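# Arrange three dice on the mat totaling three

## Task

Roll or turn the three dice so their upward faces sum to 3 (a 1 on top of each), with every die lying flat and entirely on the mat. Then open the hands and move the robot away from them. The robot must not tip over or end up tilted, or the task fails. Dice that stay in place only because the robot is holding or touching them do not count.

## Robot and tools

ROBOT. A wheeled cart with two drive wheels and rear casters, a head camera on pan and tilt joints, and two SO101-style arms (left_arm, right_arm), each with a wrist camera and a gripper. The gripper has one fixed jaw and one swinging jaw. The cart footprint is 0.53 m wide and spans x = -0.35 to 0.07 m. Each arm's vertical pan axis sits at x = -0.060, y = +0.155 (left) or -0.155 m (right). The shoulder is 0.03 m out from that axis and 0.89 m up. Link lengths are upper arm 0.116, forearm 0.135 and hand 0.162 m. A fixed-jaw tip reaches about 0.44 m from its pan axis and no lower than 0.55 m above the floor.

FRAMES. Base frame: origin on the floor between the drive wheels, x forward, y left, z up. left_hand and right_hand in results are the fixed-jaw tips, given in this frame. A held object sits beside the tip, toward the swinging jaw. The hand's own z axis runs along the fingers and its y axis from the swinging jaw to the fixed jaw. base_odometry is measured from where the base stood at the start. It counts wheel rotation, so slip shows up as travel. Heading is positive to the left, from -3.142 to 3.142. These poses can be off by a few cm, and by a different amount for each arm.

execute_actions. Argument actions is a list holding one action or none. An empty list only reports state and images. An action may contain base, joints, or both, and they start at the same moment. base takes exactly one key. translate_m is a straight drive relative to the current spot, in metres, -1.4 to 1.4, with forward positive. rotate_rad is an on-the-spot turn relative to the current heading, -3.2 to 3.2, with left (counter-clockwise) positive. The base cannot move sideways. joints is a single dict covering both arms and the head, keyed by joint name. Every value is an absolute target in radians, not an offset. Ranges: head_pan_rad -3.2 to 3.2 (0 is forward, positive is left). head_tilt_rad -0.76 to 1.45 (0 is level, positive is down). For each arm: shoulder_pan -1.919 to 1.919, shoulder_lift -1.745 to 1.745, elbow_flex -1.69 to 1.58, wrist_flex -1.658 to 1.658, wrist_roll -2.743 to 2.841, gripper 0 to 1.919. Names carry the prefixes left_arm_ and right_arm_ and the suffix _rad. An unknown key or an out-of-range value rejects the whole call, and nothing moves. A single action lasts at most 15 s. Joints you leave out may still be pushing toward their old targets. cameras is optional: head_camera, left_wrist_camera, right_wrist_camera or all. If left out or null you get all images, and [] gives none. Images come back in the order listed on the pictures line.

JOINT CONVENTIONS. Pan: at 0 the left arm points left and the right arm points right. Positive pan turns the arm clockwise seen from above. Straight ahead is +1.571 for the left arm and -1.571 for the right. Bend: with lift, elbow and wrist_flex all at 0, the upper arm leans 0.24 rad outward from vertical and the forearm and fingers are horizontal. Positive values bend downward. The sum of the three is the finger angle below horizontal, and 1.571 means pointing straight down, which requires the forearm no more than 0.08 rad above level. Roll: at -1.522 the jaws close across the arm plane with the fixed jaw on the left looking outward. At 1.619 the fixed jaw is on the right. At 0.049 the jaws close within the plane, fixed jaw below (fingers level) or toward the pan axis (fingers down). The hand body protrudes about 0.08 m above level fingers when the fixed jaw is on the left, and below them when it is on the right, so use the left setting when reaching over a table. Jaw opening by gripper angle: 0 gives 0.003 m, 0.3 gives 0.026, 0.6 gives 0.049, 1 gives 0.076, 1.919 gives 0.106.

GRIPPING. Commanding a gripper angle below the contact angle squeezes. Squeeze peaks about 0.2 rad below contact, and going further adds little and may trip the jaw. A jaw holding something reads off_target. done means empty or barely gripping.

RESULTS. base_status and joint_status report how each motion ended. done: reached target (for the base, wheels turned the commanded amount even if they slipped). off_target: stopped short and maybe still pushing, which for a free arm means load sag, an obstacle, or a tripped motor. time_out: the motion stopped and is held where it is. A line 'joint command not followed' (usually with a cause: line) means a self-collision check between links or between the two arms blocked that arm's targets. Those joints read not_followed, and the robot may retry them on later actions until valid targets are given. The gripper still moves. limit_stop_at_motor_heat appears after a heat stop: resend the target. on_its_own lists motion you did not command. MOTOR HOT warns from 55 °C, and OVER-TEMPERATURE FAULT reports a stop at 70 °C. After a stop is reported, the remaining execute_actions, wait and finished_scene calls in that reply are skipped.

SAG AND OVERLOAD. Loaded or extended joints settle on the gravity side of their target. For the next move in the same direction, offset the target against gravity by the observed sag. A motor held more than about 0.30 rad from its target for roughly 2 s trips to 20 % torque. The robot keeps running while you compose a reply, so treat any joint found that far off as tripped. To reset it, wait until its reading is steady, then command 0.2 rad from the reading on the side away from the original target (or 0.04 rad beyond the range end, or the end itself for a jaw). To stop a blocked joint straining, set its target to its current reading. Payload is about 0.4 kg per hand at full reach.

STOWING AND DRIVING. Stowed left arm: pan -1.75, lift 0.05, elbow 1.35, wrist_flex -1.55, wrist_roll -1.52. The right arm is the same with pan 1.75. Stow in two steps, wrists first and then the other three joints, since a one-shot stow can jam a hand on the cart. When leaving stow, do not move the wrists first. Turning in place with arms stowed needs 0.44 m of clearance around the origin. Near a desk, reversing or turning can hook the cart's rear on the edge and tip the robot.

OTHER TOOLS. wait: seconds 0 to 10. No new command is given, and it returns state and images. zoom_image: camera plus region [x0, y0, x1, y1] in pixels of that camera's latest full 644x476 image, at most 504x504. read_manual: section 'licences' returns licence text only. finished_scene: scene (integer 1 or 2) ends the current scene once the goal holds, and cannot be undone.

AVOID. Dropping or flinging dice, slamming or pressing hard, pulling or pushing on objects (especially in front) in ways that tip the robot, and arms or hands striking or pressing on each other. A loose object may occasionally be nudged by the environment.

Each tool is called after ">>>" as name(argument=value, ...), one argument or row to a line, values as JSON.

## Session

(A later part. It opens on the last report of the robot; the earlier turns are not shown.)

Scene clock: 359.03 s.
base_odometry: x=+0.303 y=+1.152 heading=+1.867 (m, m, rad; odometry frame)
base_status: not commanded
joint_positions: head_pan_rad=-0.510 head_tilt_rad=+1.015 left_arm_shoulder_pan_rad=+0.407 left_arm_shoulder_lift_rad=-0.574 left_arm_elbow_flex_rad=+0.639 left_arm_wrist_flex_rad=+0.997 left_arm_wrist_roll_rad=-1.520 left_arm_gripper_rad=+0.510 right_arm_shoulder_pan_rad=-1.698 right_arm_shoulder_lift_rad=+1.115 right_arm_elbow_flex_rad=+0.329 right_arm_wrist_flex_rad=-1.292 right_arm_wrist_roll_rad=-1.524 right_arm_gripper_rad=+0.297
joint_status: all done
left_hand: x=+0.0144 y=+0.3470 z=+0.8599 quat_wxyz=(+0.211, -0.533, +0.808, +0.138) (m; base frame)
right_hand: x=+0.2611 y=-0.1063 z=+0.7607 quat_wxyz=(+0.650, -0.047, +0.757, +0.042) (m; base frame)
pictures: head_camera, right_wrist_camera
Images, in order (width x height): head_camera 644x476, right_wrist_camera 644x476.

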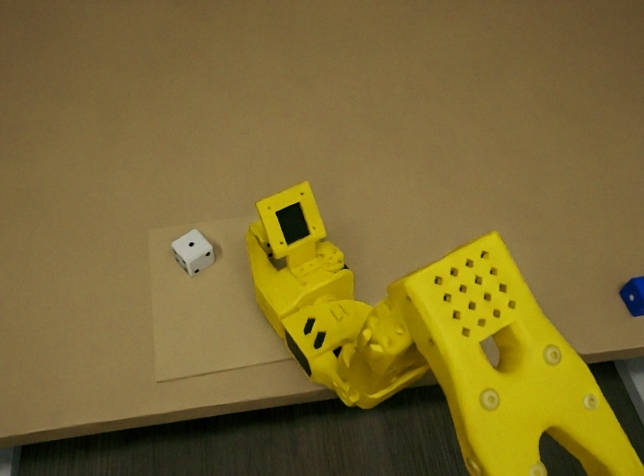

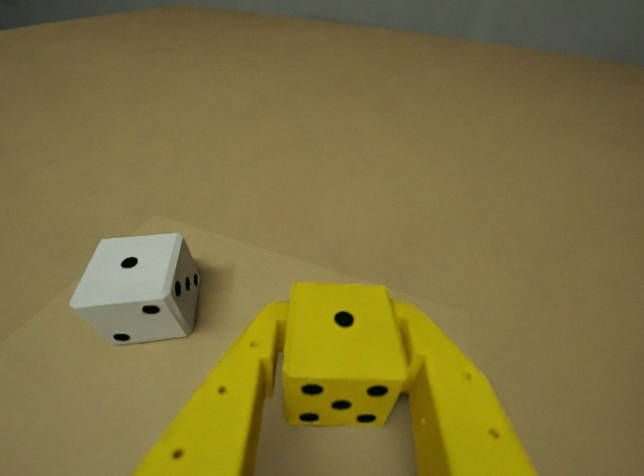

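>>> execute_actions(
  actions=[],
)

Scene clock: 393.30 s.
base_odometry: x=+0.303 y=+1.152 heading=+1.867 (m, m, rad; odometry frame)
base_status: not commanded
joint_positions: head_pan_rad=-0.510 head_tilt_rad=+1.015 left_arm_shoulder_pan_rad=+0.407 left_arm_shoulder_lift_rad=-0.574 left_arm_elbow_flex_rad=+0.639 left_arm_wrist_flex_rad=+0.997 left_arm_wrist_roll_rad=-1.520 left_arm_gripper_rad=+0.510 right_arm_shoulder_pan_rad=-1.698 right_arm_shoulder_lift_rad=+1.115 right_arm_elbow_flex_rad=+0.329 right_arm_wrist_flex_rad=-1.292 right_arm_wrist_roll_rad=-1.524 right_arm_gripper_rad=+0.297
joint_status: all done
left_hand: x=+0.0144 y=+0.3470 z=+0.8599 quat_wxyz=(+0.211, -0.533, +0.808, +0.138) (m; base frame)
right_hand: x=+0.2611 y=-0.1063 z=+0.7607 quat_wxyz=(+0.650, -0.047, +0.757, +0.042) (m; base frame)
pictures: head_camera, left_wrist_camera, right_wrist_camera
Images, in order (width x height): head_camera 644x476, left_wrist_camera 644x476, right_wrist_camera 644x476.

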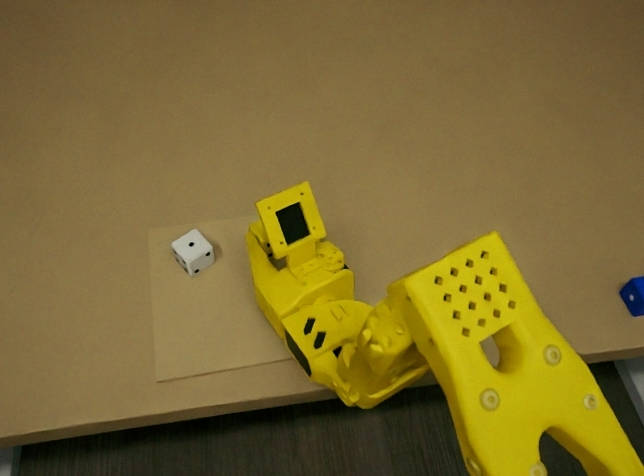

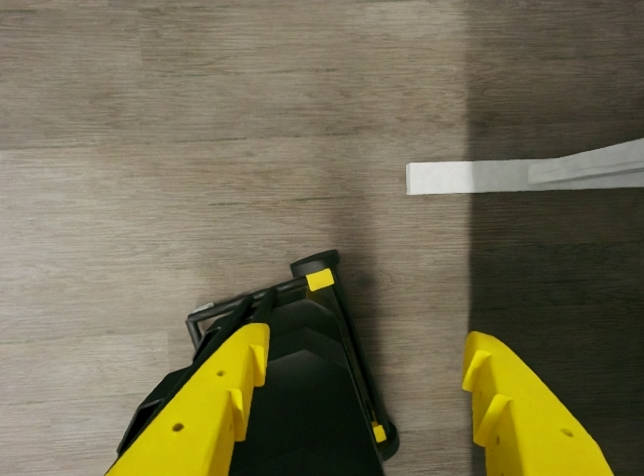

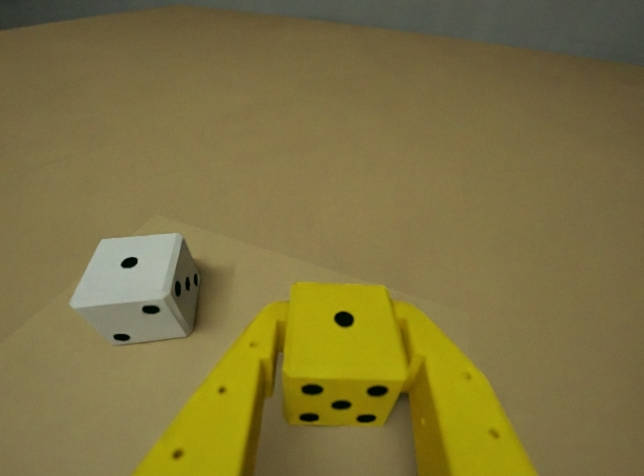

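>>> execute_actions(
  actions=[
    {"joints": {"right_arm_shoulder_lift_rad": 1.15, "right_arm_wrist_flex_rad": -1.355}},
  ],
  cameras=["right_wrist_camera"],
)

Scene clock: 404.57 s.
base_odometry: x=+0.303 y=+1.152 heading=+1.867 (m, m, rad; odometry frame)
base_status: not commanded
joint_positions: head_pan_rad=-0.510 head_tilt_rad=+1.015 left_arm_shoulder_pan_rad=+0.407 left_arm_shoulder_lift_rad=-0.574 left_arm_elbow_flex_rad=+0.639 left_arm_wrist_flex_rad=+0.997 left_arm_wrist_roll_rad=-1.520 left_arm_gripper_rad=+0.510 right_arm_shoulder_pan_rad=-1.698 right_arm_shoulder_lift_rad=+1.160 right_arm_elbow_flex_rad=+0.329 right_arm_wrist_flex_rad=-1.333 right_arm_wrist_roll_rad=-1.524 right_arm_gripper_rad=+0.297
joint_status: all done
left_hand: x=+0.0144 y=+0.3470 z=+0.8599 quat_wxyz=(+0.211, -0.533, +0.808, +0.138) (m; base frame)
right_hand: x=+0.2561 y=-0.1069 z=+0.7543 quat_wxyz=(+0.649, -0.048, +0.758, +0.042) (m; base frame)
pictures: right_wrist_camera
Images, in order (width x height): right_wrist_camera 644x476.

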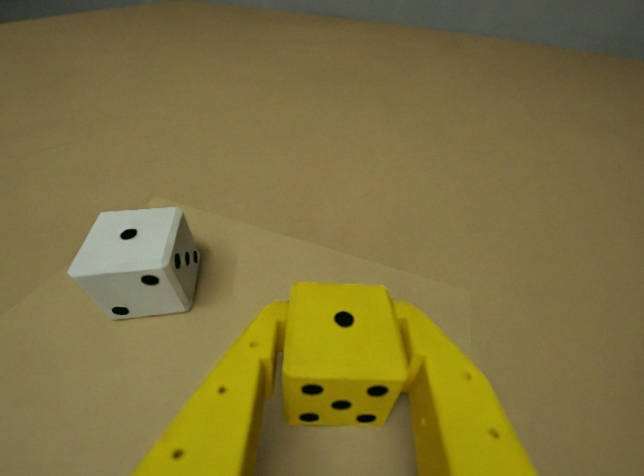

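>>> execute_actions(
  actions=[
    {"joints": {"right_arm_gripper_rad": 0.58}},
  ],
  cameras=["right_wrist_camera"],
)

Scene clock: 409.07 s.
base_odometry: x=+0.303 y=+1.152 heading=+1.867 (m, m, rad; odometry frame)
base_status: not commanded
joint_positions: head_pan_rad=-0.510 head_tilt_rad=+1.015 left_arm_shoulder_pan_rad=+0.407 left_arm_shoulder_lift_rad=-0.574 left_arm_elbow_flex_rad=+0.639 left_arm_wrist_flex_rad=+0.997 left_arm_wrist_roll_rad=-1.520 left_arm_gripper_rad=+0.510 right_arm_shoulder_pan_rad=-1.698 right_arm_shoulder_lift_rad=+1.160 right_arm_elbow_flex_rad=+0.329 right_arm_wrist_flex_rad=-1.335 right_arm_wrist_roll_rad=-1.524 right_arm_gripper_rad=+0.572
joint_status: all done
left_hand: x=+0.0144 y=+0.3470 z=+0.8599 quat_wxyz=(+0.211, -0.533, +0.808, +0.138) (m; base frame)
right_hand: x=+0.2561 y=-0.1069 z=+0.7545 quat_wxyz=(+0.649, -0.047, +0.758, +0.042) (m; base frame)
pictures: right_wrist_camera
Images, in order (width x height): right_wrist_camera 644x476.

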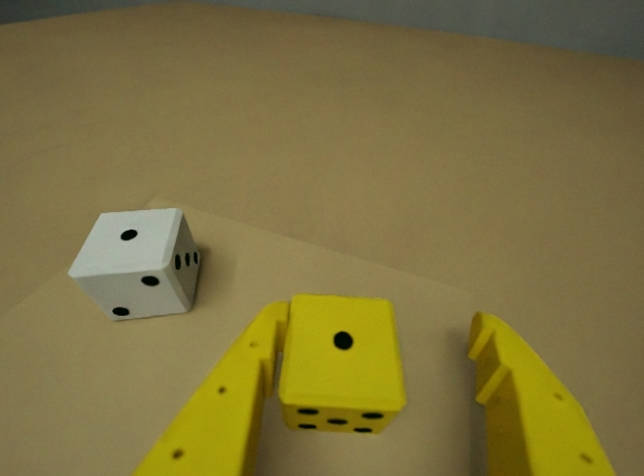

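>>> execute_actions(
  actions=[
    {"joints": {"right_arm_shoulder_lift_rad": 0.8, "right_arm_shoulder_pan_rad": -1.72, "head_pan_rad": -0.9}},
  ],
  cameras=["head_camera"],
)

Scene clock: 415.83 s.
base_odometry: x=+0.303 y=+1.152 heading=+1.867 (m, m, rad; odometry frame)
base_status: not commanded
joint_positions: head_pan_rad=-0.890 head_tilt_rad=+1.015 left_arm_shoulder_pan_rad=+0.407 left_arm_shoulder_lift_rad=-0.574 left_arm_elbow_flex_rad=+0.639 left_arm_wrist_flex_rad=+0.997 left_arm_wrist_roll_rad=-1.520 left_arm_gripper_rad=+0.510 right_arm_shoulder_pan_rad=-1.710 right_arm_shoulder_lift_rad=+0.859 right_arm_elbow_flex_rad=+0.329 right_arm_wrist_flex_rad=-1.336 right_arm_wrist_roll_rad=-1.524 right_arm_gripper_rad=+0.574
joint_status: all done
left_hand: x=+0.0144 y=+0.3470 z=+0.8599 quat_wxyz=(+0.211, -0.533, +0.808, +0.138) (m; base frame)
right_hand: x=+0.2835 y=-0.0991 z=+0.8467 quat_wxyz=(+0.756, -0.045, +0.651, +0.053) (m; base frame)
pictures: head_camera
Images, in order (width x height): head_camera 644x476.

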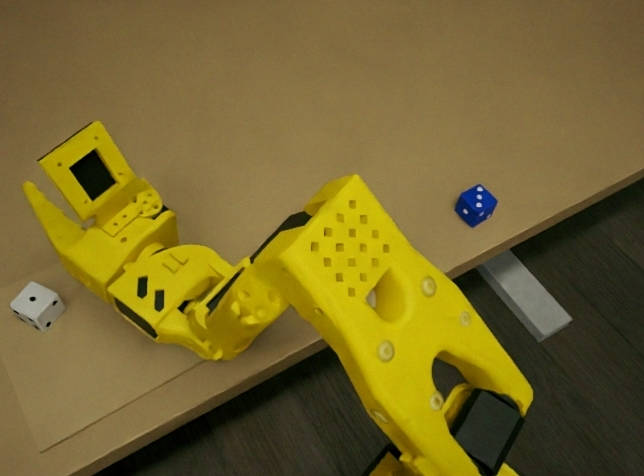

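>>> zoom_image(
  camera="head_camera",
  region=[430, 165, 530, 245],
)

Region (430, 165, 530, 245) of head_camera's 644x476 image, scaled by 5.040; it fills the top 403 rows of this view, and the rest is white.

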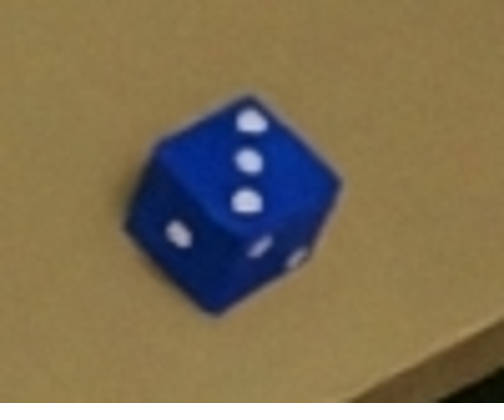

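>>> execute_actions(
  actions=[
    {"joints": {"right_arm_shoulder_lift_rad": 0.75, "right_arm_elbow_flex_rad": -0.69, "right_arm_wrist_flex_rad": 1.426, "right_arm_shoulder_pan_rad": -0.541, "right_arm_wrist_roll_rad": 0.82}},
  ],
  cameras=["head_camera", "right_wrist_camera"],
)

Scene clock: 477.53 s.
base_odometry: x=+0.303 y=+1.152 heading=+1.867 (m, m, rad; odometry frame)
base_status: not commanded
joint_positions: head_pan_rad=-0.890 head_tilt_rad=+1.015 left_arm_shoulder_pan_rad=+0.407 left_arm_shoulder_lift_rad=-0.574 left_arm_elbow_flex_rad=+0.639 left_arm_wrist_flex_rad=+0.997 left_arm_wrist_roll_rad=-1.520 left_arm_gripper_rad=+0.510 right_arm_shoulder_pan_rad=-0.549 right_arm_shoulder_lift_rad=+0.813 right_arm_elbow_flex_rad=-0.656 right_arm_wrist_flex_rad=+1.416 right_arm_wrist_roll_rad=+0.808 right_arm_gripper_rad=+0.574
joint_status: all done
left_hand: x=+0.0144 y=+0.3470 z=+0.8599 quat_wxyz=(+0.211, -0.533, +0.808, +0.138) (m; base frame)
right_hand: x=+0.0704 y=-0.3795 z=+0.7746 quat_wxyz=(+0.000, -0.608, +0.794, +0.001) (m; base frame)
pictures: head_camera, right_wrist_camera
Images, in order (width x height): head_camera 644x476, right_wrist_camera 644x476.

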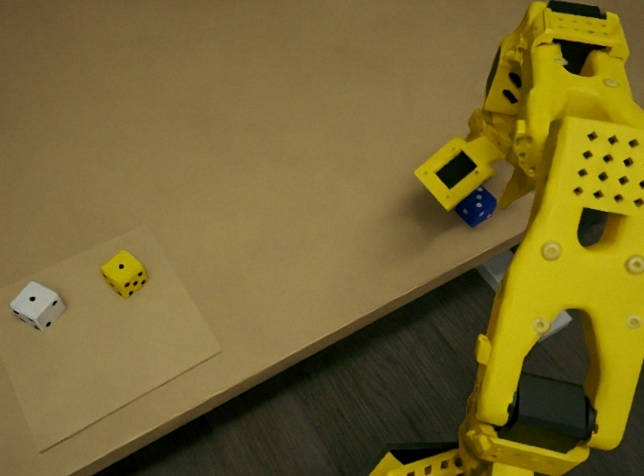

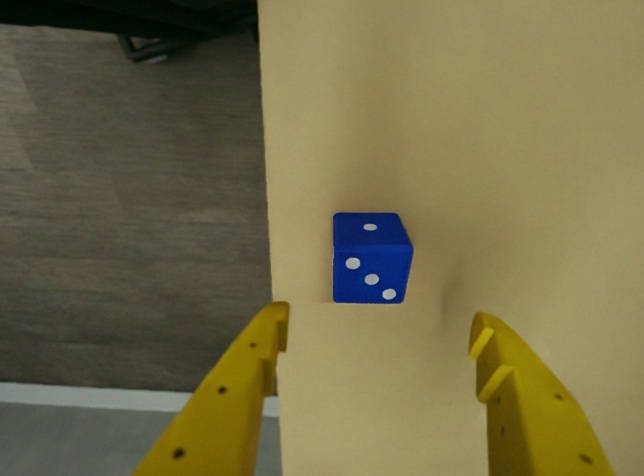

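>>> execute_actions(
  actions=[
    {"joints": {"right_arm_shoulder_lift_rad": 0.952, "right_arm_elbow_flex_rad": -0.627, "right_arm_wrist_flex_rad": 1.214, "right_arm_shoulder_pan_rad": -0.583}},
  ],
  cameras=["right_wrist_camera"],
)

Scene clock: 495.47 s.
base_odometry: x=+0.303 y=+1.152 heading=+1.867 (m, m, rad; odometry frame)
base_status: not commanded
joint_positions: head_pan_rad=-0.890 head_tilt_rad=+1.015 left_arm_shoulder_pan_rad=+0.407 left_arm_shoulder_lift_rad=-0.574 left_arm_elbow_flex_rad=+0.639 left_arm_wrist_flex_rad=+0.997 left_arm_wrist_roll_rad=-1.520 left_arm_gripper_rad=+0.510 right_arm_shoulder_pan_rad=-0.575 right_arm_shoulder_lift_rad=+0.969 right_arm_elbow_flex_rad=-0.627 right_arm_wrist_flex_rad=+1.224 right_arm_wrist_roll_rad=+0.808 right_arm_gripper_rad=+0.574
joint_status: all done
left_hand: x=+0.0144 y=+0.3470 z=+0.8599 quat_wxyz=(+0.211, -0.533, +0.808, +0.138) (m; base frame)
right_hand: x=+0.0781 y=-0.3789 z=+0.7336 quat_wxyz=(+0.000, -0.619, +0.786, -0.002) (m; base frame)
pictures: right_wrist_camera
Images, in order (width x height): right_wrist_camera 644x476.

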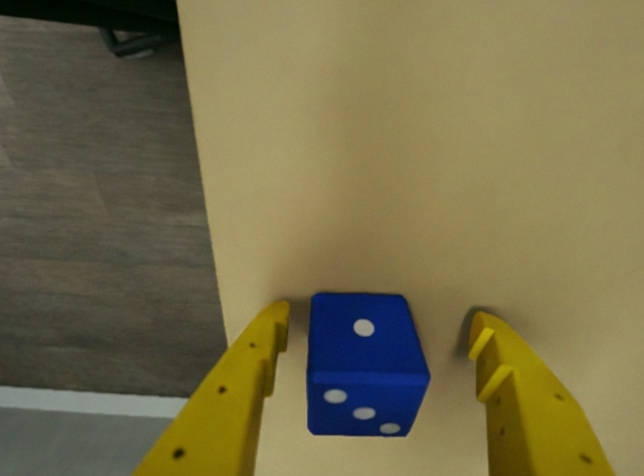

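>>> execute_actions(
  actions=[
    {"joints": {"right_arm_gripper_rad": 0.10}},
  ],
  cameras=["right_wrist_camera"],
)

Scene clock: 499.03 s.
base_odometry: x=+0.303 y=+1.152 heading=+1.867 (m, m, rad; odometry frame)
base_status: not commanded
joint_positions: head_pan_rad=-0.890 head_tilt_rad=+1.015 left_arm_shoulder_pan_rad=+0.407 left_arm_shoulder_lift_rad=-0.574 left_arm_elbow_flex_rad=+0.639 left_arm_wrist_flex_rad=+0.997 left_arm_wrist_roll_rad=-1.520 left_arm_gripper_rad=+0.510 right_arm_shoulder_pan_rad=-0.575 right_arm_shoulder_lift_rad=+0.969 right_arm_elbow_flex_rad=-0.627 right_arm_wrist_flex_rad=+1.224 right_arm_wrist_roll_rad=+0.808 right_arm_gripper_rad=+0.296
joint_status: right_arm_gripper_rad off_target (ended at +0.296, target +0.100)
left_hand: x=+0.0144 y=+0.3470 z=+0.8599 quat_wxyz=(+0.211, -0.533, +0.808, +0.138) (m; base frame)
right_hand: x=+0.0781 y=-0.3789 z=+0.7336 quat_wxyz=(+0.000, -0.619, +0.786, -0.002) (m; base frame)
pictures: right_wrist_camera
Images, in order (width x height): right_wrist_camera 644x476.

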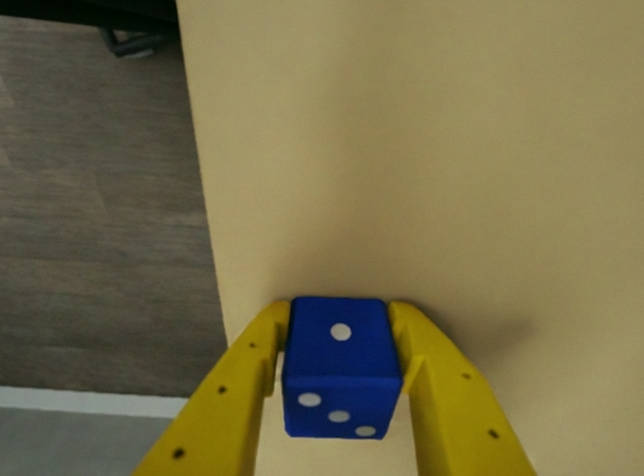

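>>> execute_actions(
  actions=[
    {"base": {"translate_m": -0.05}, "joints": {"right_arm_shoulder_lift_rad": 0.75, "right_arm_wrist_flex_rad": -1.305, "right_arm_wrist_roll_rad": -1.534, "right_arm_shoulder_pan_rad": -1.79, "head_pan_rad": -0.45}},
  ],
  cameras=["head_camera", "right_wrist_camera"],
)

Scene clock: 521.20 s.
base_odometry: x=+0.318 y=+1.104 heading=+1.868 (m, m, rad; odometry frame)
base_status: done
joint_positions: head_pan_rad=-0.460 head_tilt_rad=+1.015 left_arm_shoulder_pan_rad=+0.407 left_arm_shoulder_lift_rad=-0.574 left_arm_elbow_flex_rad=+0.639 left_arm_wrist_flex_rad=+0.997 left_arm_wrist_roll_rad=-1.520 left_arm_gripper_rad=+0.510 right_arm_shoulder_pan_rad=-1.782 right_arm_shoulder_lift_rad=+0.821 right_arm_elbow_flex_rad=-0.622 right_arm_wrist_flex_rad=-1.289 right_arm_wrist_roll_rad=-1.522 right_arm_gripper_rad=+0.296
joint_status: all done
left_hand: x=+0.0144 y=+0.3470 z=+0.8599 quat_wxyz=(+0.211, -0.533, +0.808, +0.138) (m; base frame)
right_hand: x=+0.2704 y=-0.0763 z=+1.0710 quat_wxyz=(+0.966, -0.025, +0.237, +0.102) (m; base frame)
pictures: head_camera, right_wrist_camera
Images, in order (width x height): head_camera 644x476, right_wrist_camera 644x476.

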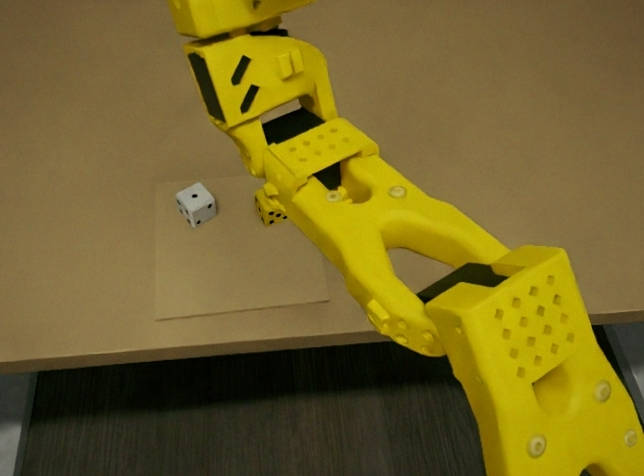

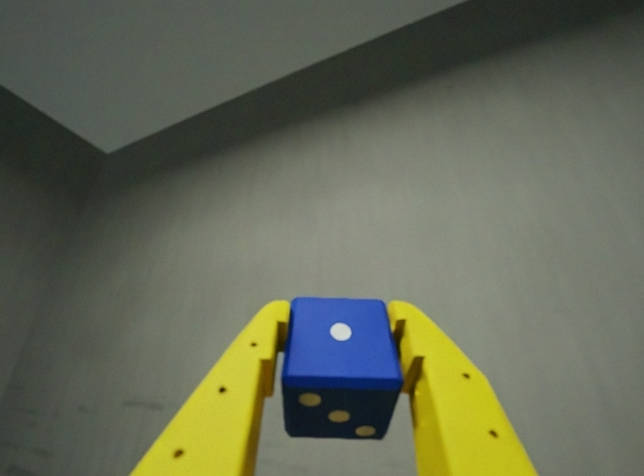

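>>> execute_actions(
  actions=[
    {"joints": {"right_arm_shoulder_lift_rad": 1.07, "right_arm_elbow_flex_rad": 0.329}},
  ],
  cameras=["head_camera", "right_wrist_camera"],
)

Scene clock: 530.57 s.
base_odometry: x=+0.318 y=+1.104 heading=+1.868 (m, m, rad; odometry frame)
base_status: not commanded
joint_positions: head_pan_rad=-0.460 head_tilt_rad=+1.015 left_arm_shoulder_pan_rad=+0.407 left_arm_shoulder_lift_rad=-0.574 left_arm_elbow_flex_rad=+0.639 left_arm_wrist_flex_rad=+0.997 left_arm_wrist_roll_rad=-1.520 left_arm_gripper_rad=+0.510 right_arm_shoulder_pan_rad=-1.782 right_arm_shoulder_lift_rad=+1.089 right_arm_elbow_flex_rad=+0.327 right_arm_wrist_flex_rad=-1.290 right_arm_wrist_roll_rad=-1.522 right_arm_gripper_rad=+0.296
joint_status: all done
left_hand: x=+0.0144 y=+0.3470 z=+0.8599 quat_wxyz=(+0.211, -0.533, +0.808, +0.138) (m; base frame)
right_hand: x=+0.2593 y=-0.0787 z=+0.7684 quat_wxyz=(+0.657, -0.079, +0.746, +0.070) (m; base frame)
pictures: head_camera, right_wrist_camera
Images, in order (width x height): head_camera 644x476, right_wrist_camera 644x476.

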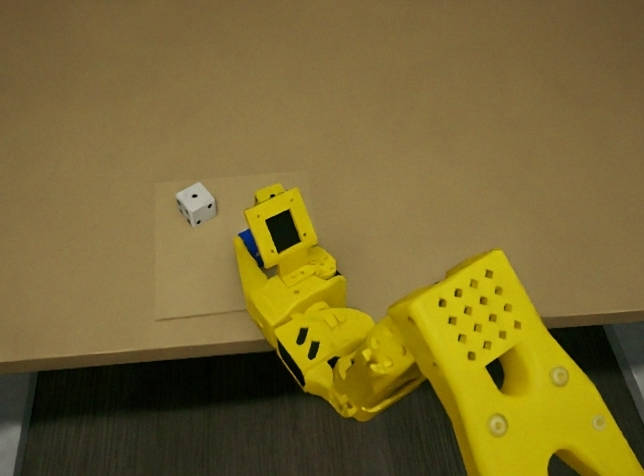

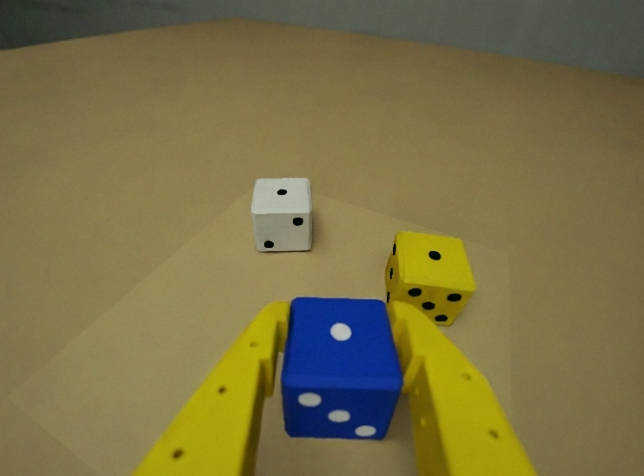

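>>> execute_actions(
  actions=[
    {"joints": {"right_arm_shoulder_lift_rad": 1.13, "right_arm_wrist_flex_rad": -1.345}},
  ],
  cameras=["right_wrist_camera"],
)

Scene clock: 536.03 s.
base_odometry: x=+0.318 y=+1.104 heading=+1.868 (m, m, rad; odometry frame)
base_status: not commanded
joint_positions: head_pan_rad=-0.460 head_tilt_rad=+1.015 left_arm_shoulder_pan_rad=+0.407 left_arm_shoulder_lift_rad=-0.574 left_arm_elbow_flex_rad=+0.639 left_arm_wrist_flex_rad=+0.997 left_arm_wrist_roll_rad=-1.520 left_arm_gripper_rad=+0.510 right_arm_shoulder_pan_rad=-1.782 right_arm_shoulder_lift_rad=+1.140 right_arm_elbow_flex_rad=+0.327 right_arm_wrist_flex_rad=-1.326 right_arm_wrist_roll_rad=-1.522 right_arm_gripper_rad=+0.296
joint_status: all done
left_hand: x=+0.0144 y=+0.3470 z=+0.8599 quat_wxyz=(+0.211, -0.533, +0.808, +0.138) (m; base frame)
right_hand: x=+0.2536 y=-0.0799 z=+0.7591 quat_wxyz=(+0.652, -0.080, +0.751, +0.069) (m; base frame)
pictures: right_wrist_camera
Images, in order (width x height): right_wrist_camera 644x476.

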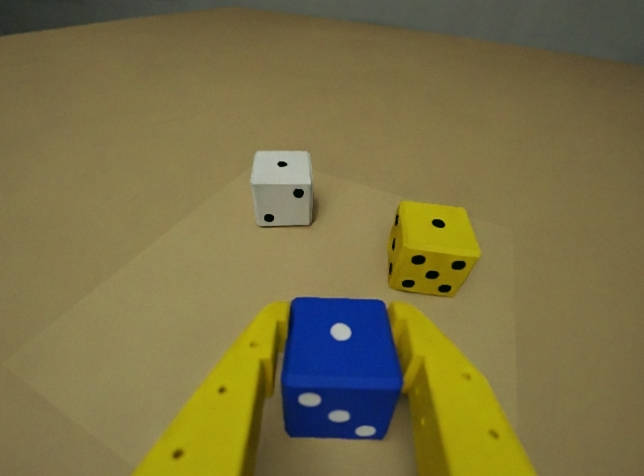

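>>> execute_actions(
  actions=[
    {"joints": {"right_arm_shoulder_lift_rad": 1.15}},
  ],
  cameras=["right_wrist_camera"],
)

Scene clock: 540.23 s.
base_odometry: x=+0.318 y=+1.104 heading=+1.868 (m, m, rad; odometry frame)
base_status: not commanded
joint_positions: head_pan_rad=-0.460 head_tilt_rad=+1.015 left_arm_shoulder_pan_rad=+0.407 left_arm_shoulder_lift_rad=-0.574 left_arm_elbow_flex_rad=+0.639 left_arm_wrist_flex_rad=+0.997 left_arm_wrist_roll_rad=-1.520 left_arm_gripper_rad=+0.510 right_arm_shoulder_pan_rad=-1.782 right_arm_shoulder_lift_rad=+1.150 right_arm_elbow_flex_rad=+0.327 right_arm_wrist_flex_rad=-1.335 right_arm_wrist_roll_rad=-1.522 right_arm_gripper_rad=+0.296
joint_status: all done
left_hand: x=+0.0144 y=+0.3470 z=+0.8599 quat_wxyz=(+0.211, -0.533, +0.808, +0.138) (m; base frame)
right_hand: x=+0.2524 y=-0.0802 z=+0.7575 quat_wxyz=(+0.651, -0.080, +0.752, +0.069) (m; base frame)
pictures: right_wrist_camera
Images, in order (width x height): right_wrist_camera 644x476.

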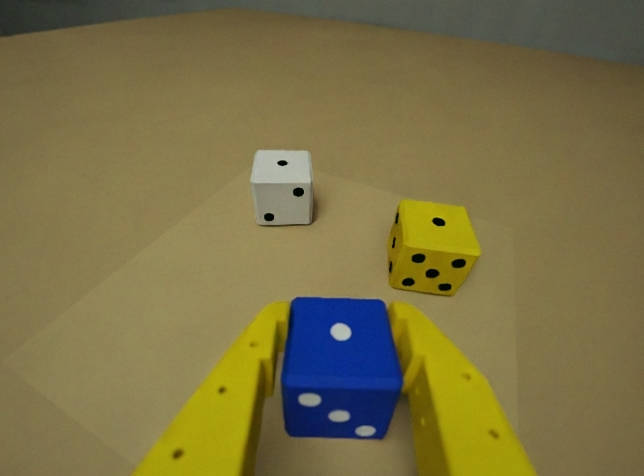

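The die is touching the mat, so I'm releasing it.

>>> execute_actions(
  actions=[
    {"joints": {"right_arm_gripper_rad": 0.58, "right_arm_shoulder_lift_rad": 1.135}},
  ],
  cameras=["right_wrist_camera"],
)

Scene clock: 544.80 s.
base_odometry: x=+0.318 y=+1.104 heading=+1.868 (m, m, rad; odometry frame)
base_status: not commanded
joint_positions: head_pan_rad=-0.460 head_tilt_rad=+1.015 left_arm_shoulder_pan_rad=+0.407 left_arm_shoulder_lift_rad=-0.574 left_arm_elbow_flex_rad=+0.639 left_arm_wrist_flex_rad=+0.997 left_arm_wrist_roll_rad=-1.520 left_arm_gripper_rad=+0.510 right_arm_shoulder_pan_rad=-1.782 right_arm_shoulder_lift_rad=+1.150 right_arm_elbow_flex_rad=+0.327 right_arm_wrist_flex_rad=-1.335 right_arm_wrist_roll_rad=-1.522 right_arm_gripper_rad=+0.572
joint_status: all done
left_hand: x=+0.0144 y=+0.3470 z=+0.8599 quat_wxyz=(+0.211, -0.533, +0.808, +0.138) (m; base frame)
right_hand: x=+0.2524 y=-0.0802 z=+0.7575 quat_wxyz=(+0.651, -0.080, +0.752, +0.069) (m; base frame)
pictures: right_wrist_camera
Images, in order (width x height): right_wrist_camera 644x476.

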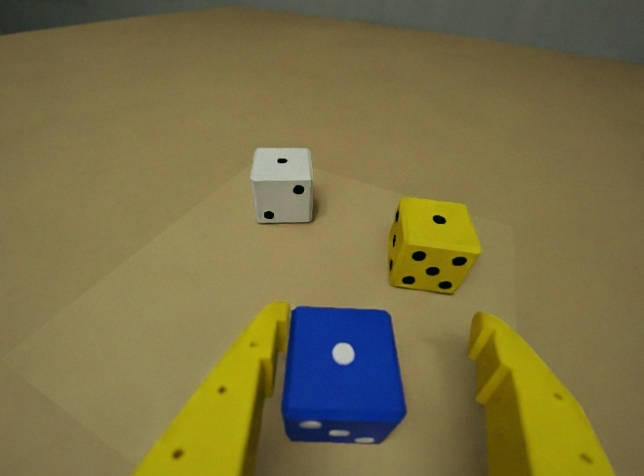

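>>> execute_actions(
  actions=[
    {"base": {"translate_m": -0.15}, "joints": {"right_arm_shoulder_lift_rad": -0.2, "right_arm_shoulder_pan_rad": -1.8, "head_pan_rad": -0.2, "head_tilt_rad": 0.85}},
  ],
  cameras=["head_camera"],
)

Scene clock: 559.00 s.
base_odometry: x=+0.362 y=+0.960 heading=+1.869 (m, m, rad; odometry frame)
base_status: done
joint_positions: head_pan_rad=-0.210 head_tilt_rad=+0.865 left_arm_shoulder_pan_rad=+0.407 left_arm_shoulder_lift_rad=-0.574 left_arm_elbow_flex_rad=+0.639 left_arm_wrist_flex_rad=+0.997 left_arm_wrist_roll_rad=-1.520 left_arm_gripper_rad=+0.510 right_arm_shoulder_pan_rad=-1.790 right_arm_shoulder_lift_rad=-0.158 right_arm_elbow_flex_rad=+0.331 right_arm_wrist_flex_rad=-1.335 right_arm_wrist_roll_rad=-1.522 right_arm_gripper_rad=+0.574
joint_status: all done
left_hand: x=+0.0144 y=+0.3470 z=+0.8599 quat_wxyz=(+0.211, -0.533, +0.808, +0.138) (m; base frame)
right_hand: x=+0.1707 y=-0.0958 z=+1.1388 quat_wxyz=(+0.973, -0.022, +0.202, +0.107) (m; base frame)
pictures: head_camera
Images, in order (width x height): head_camera 644x476.

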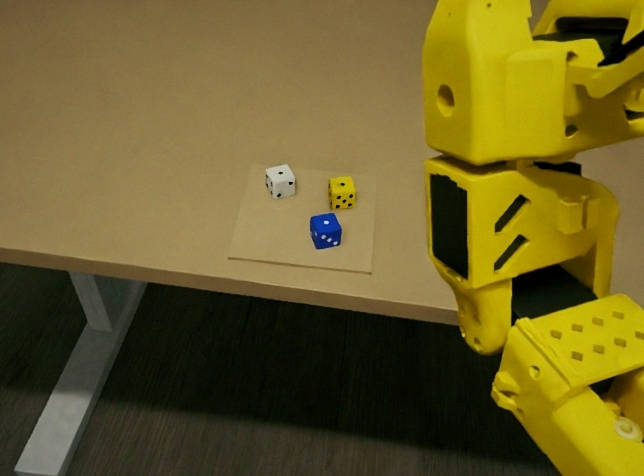

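All three dice show 1, sit flat and are fully on the mat, and the robot is clear.

>>> finished_scene(
  scene=2,
)

The scene is finished: the task was done.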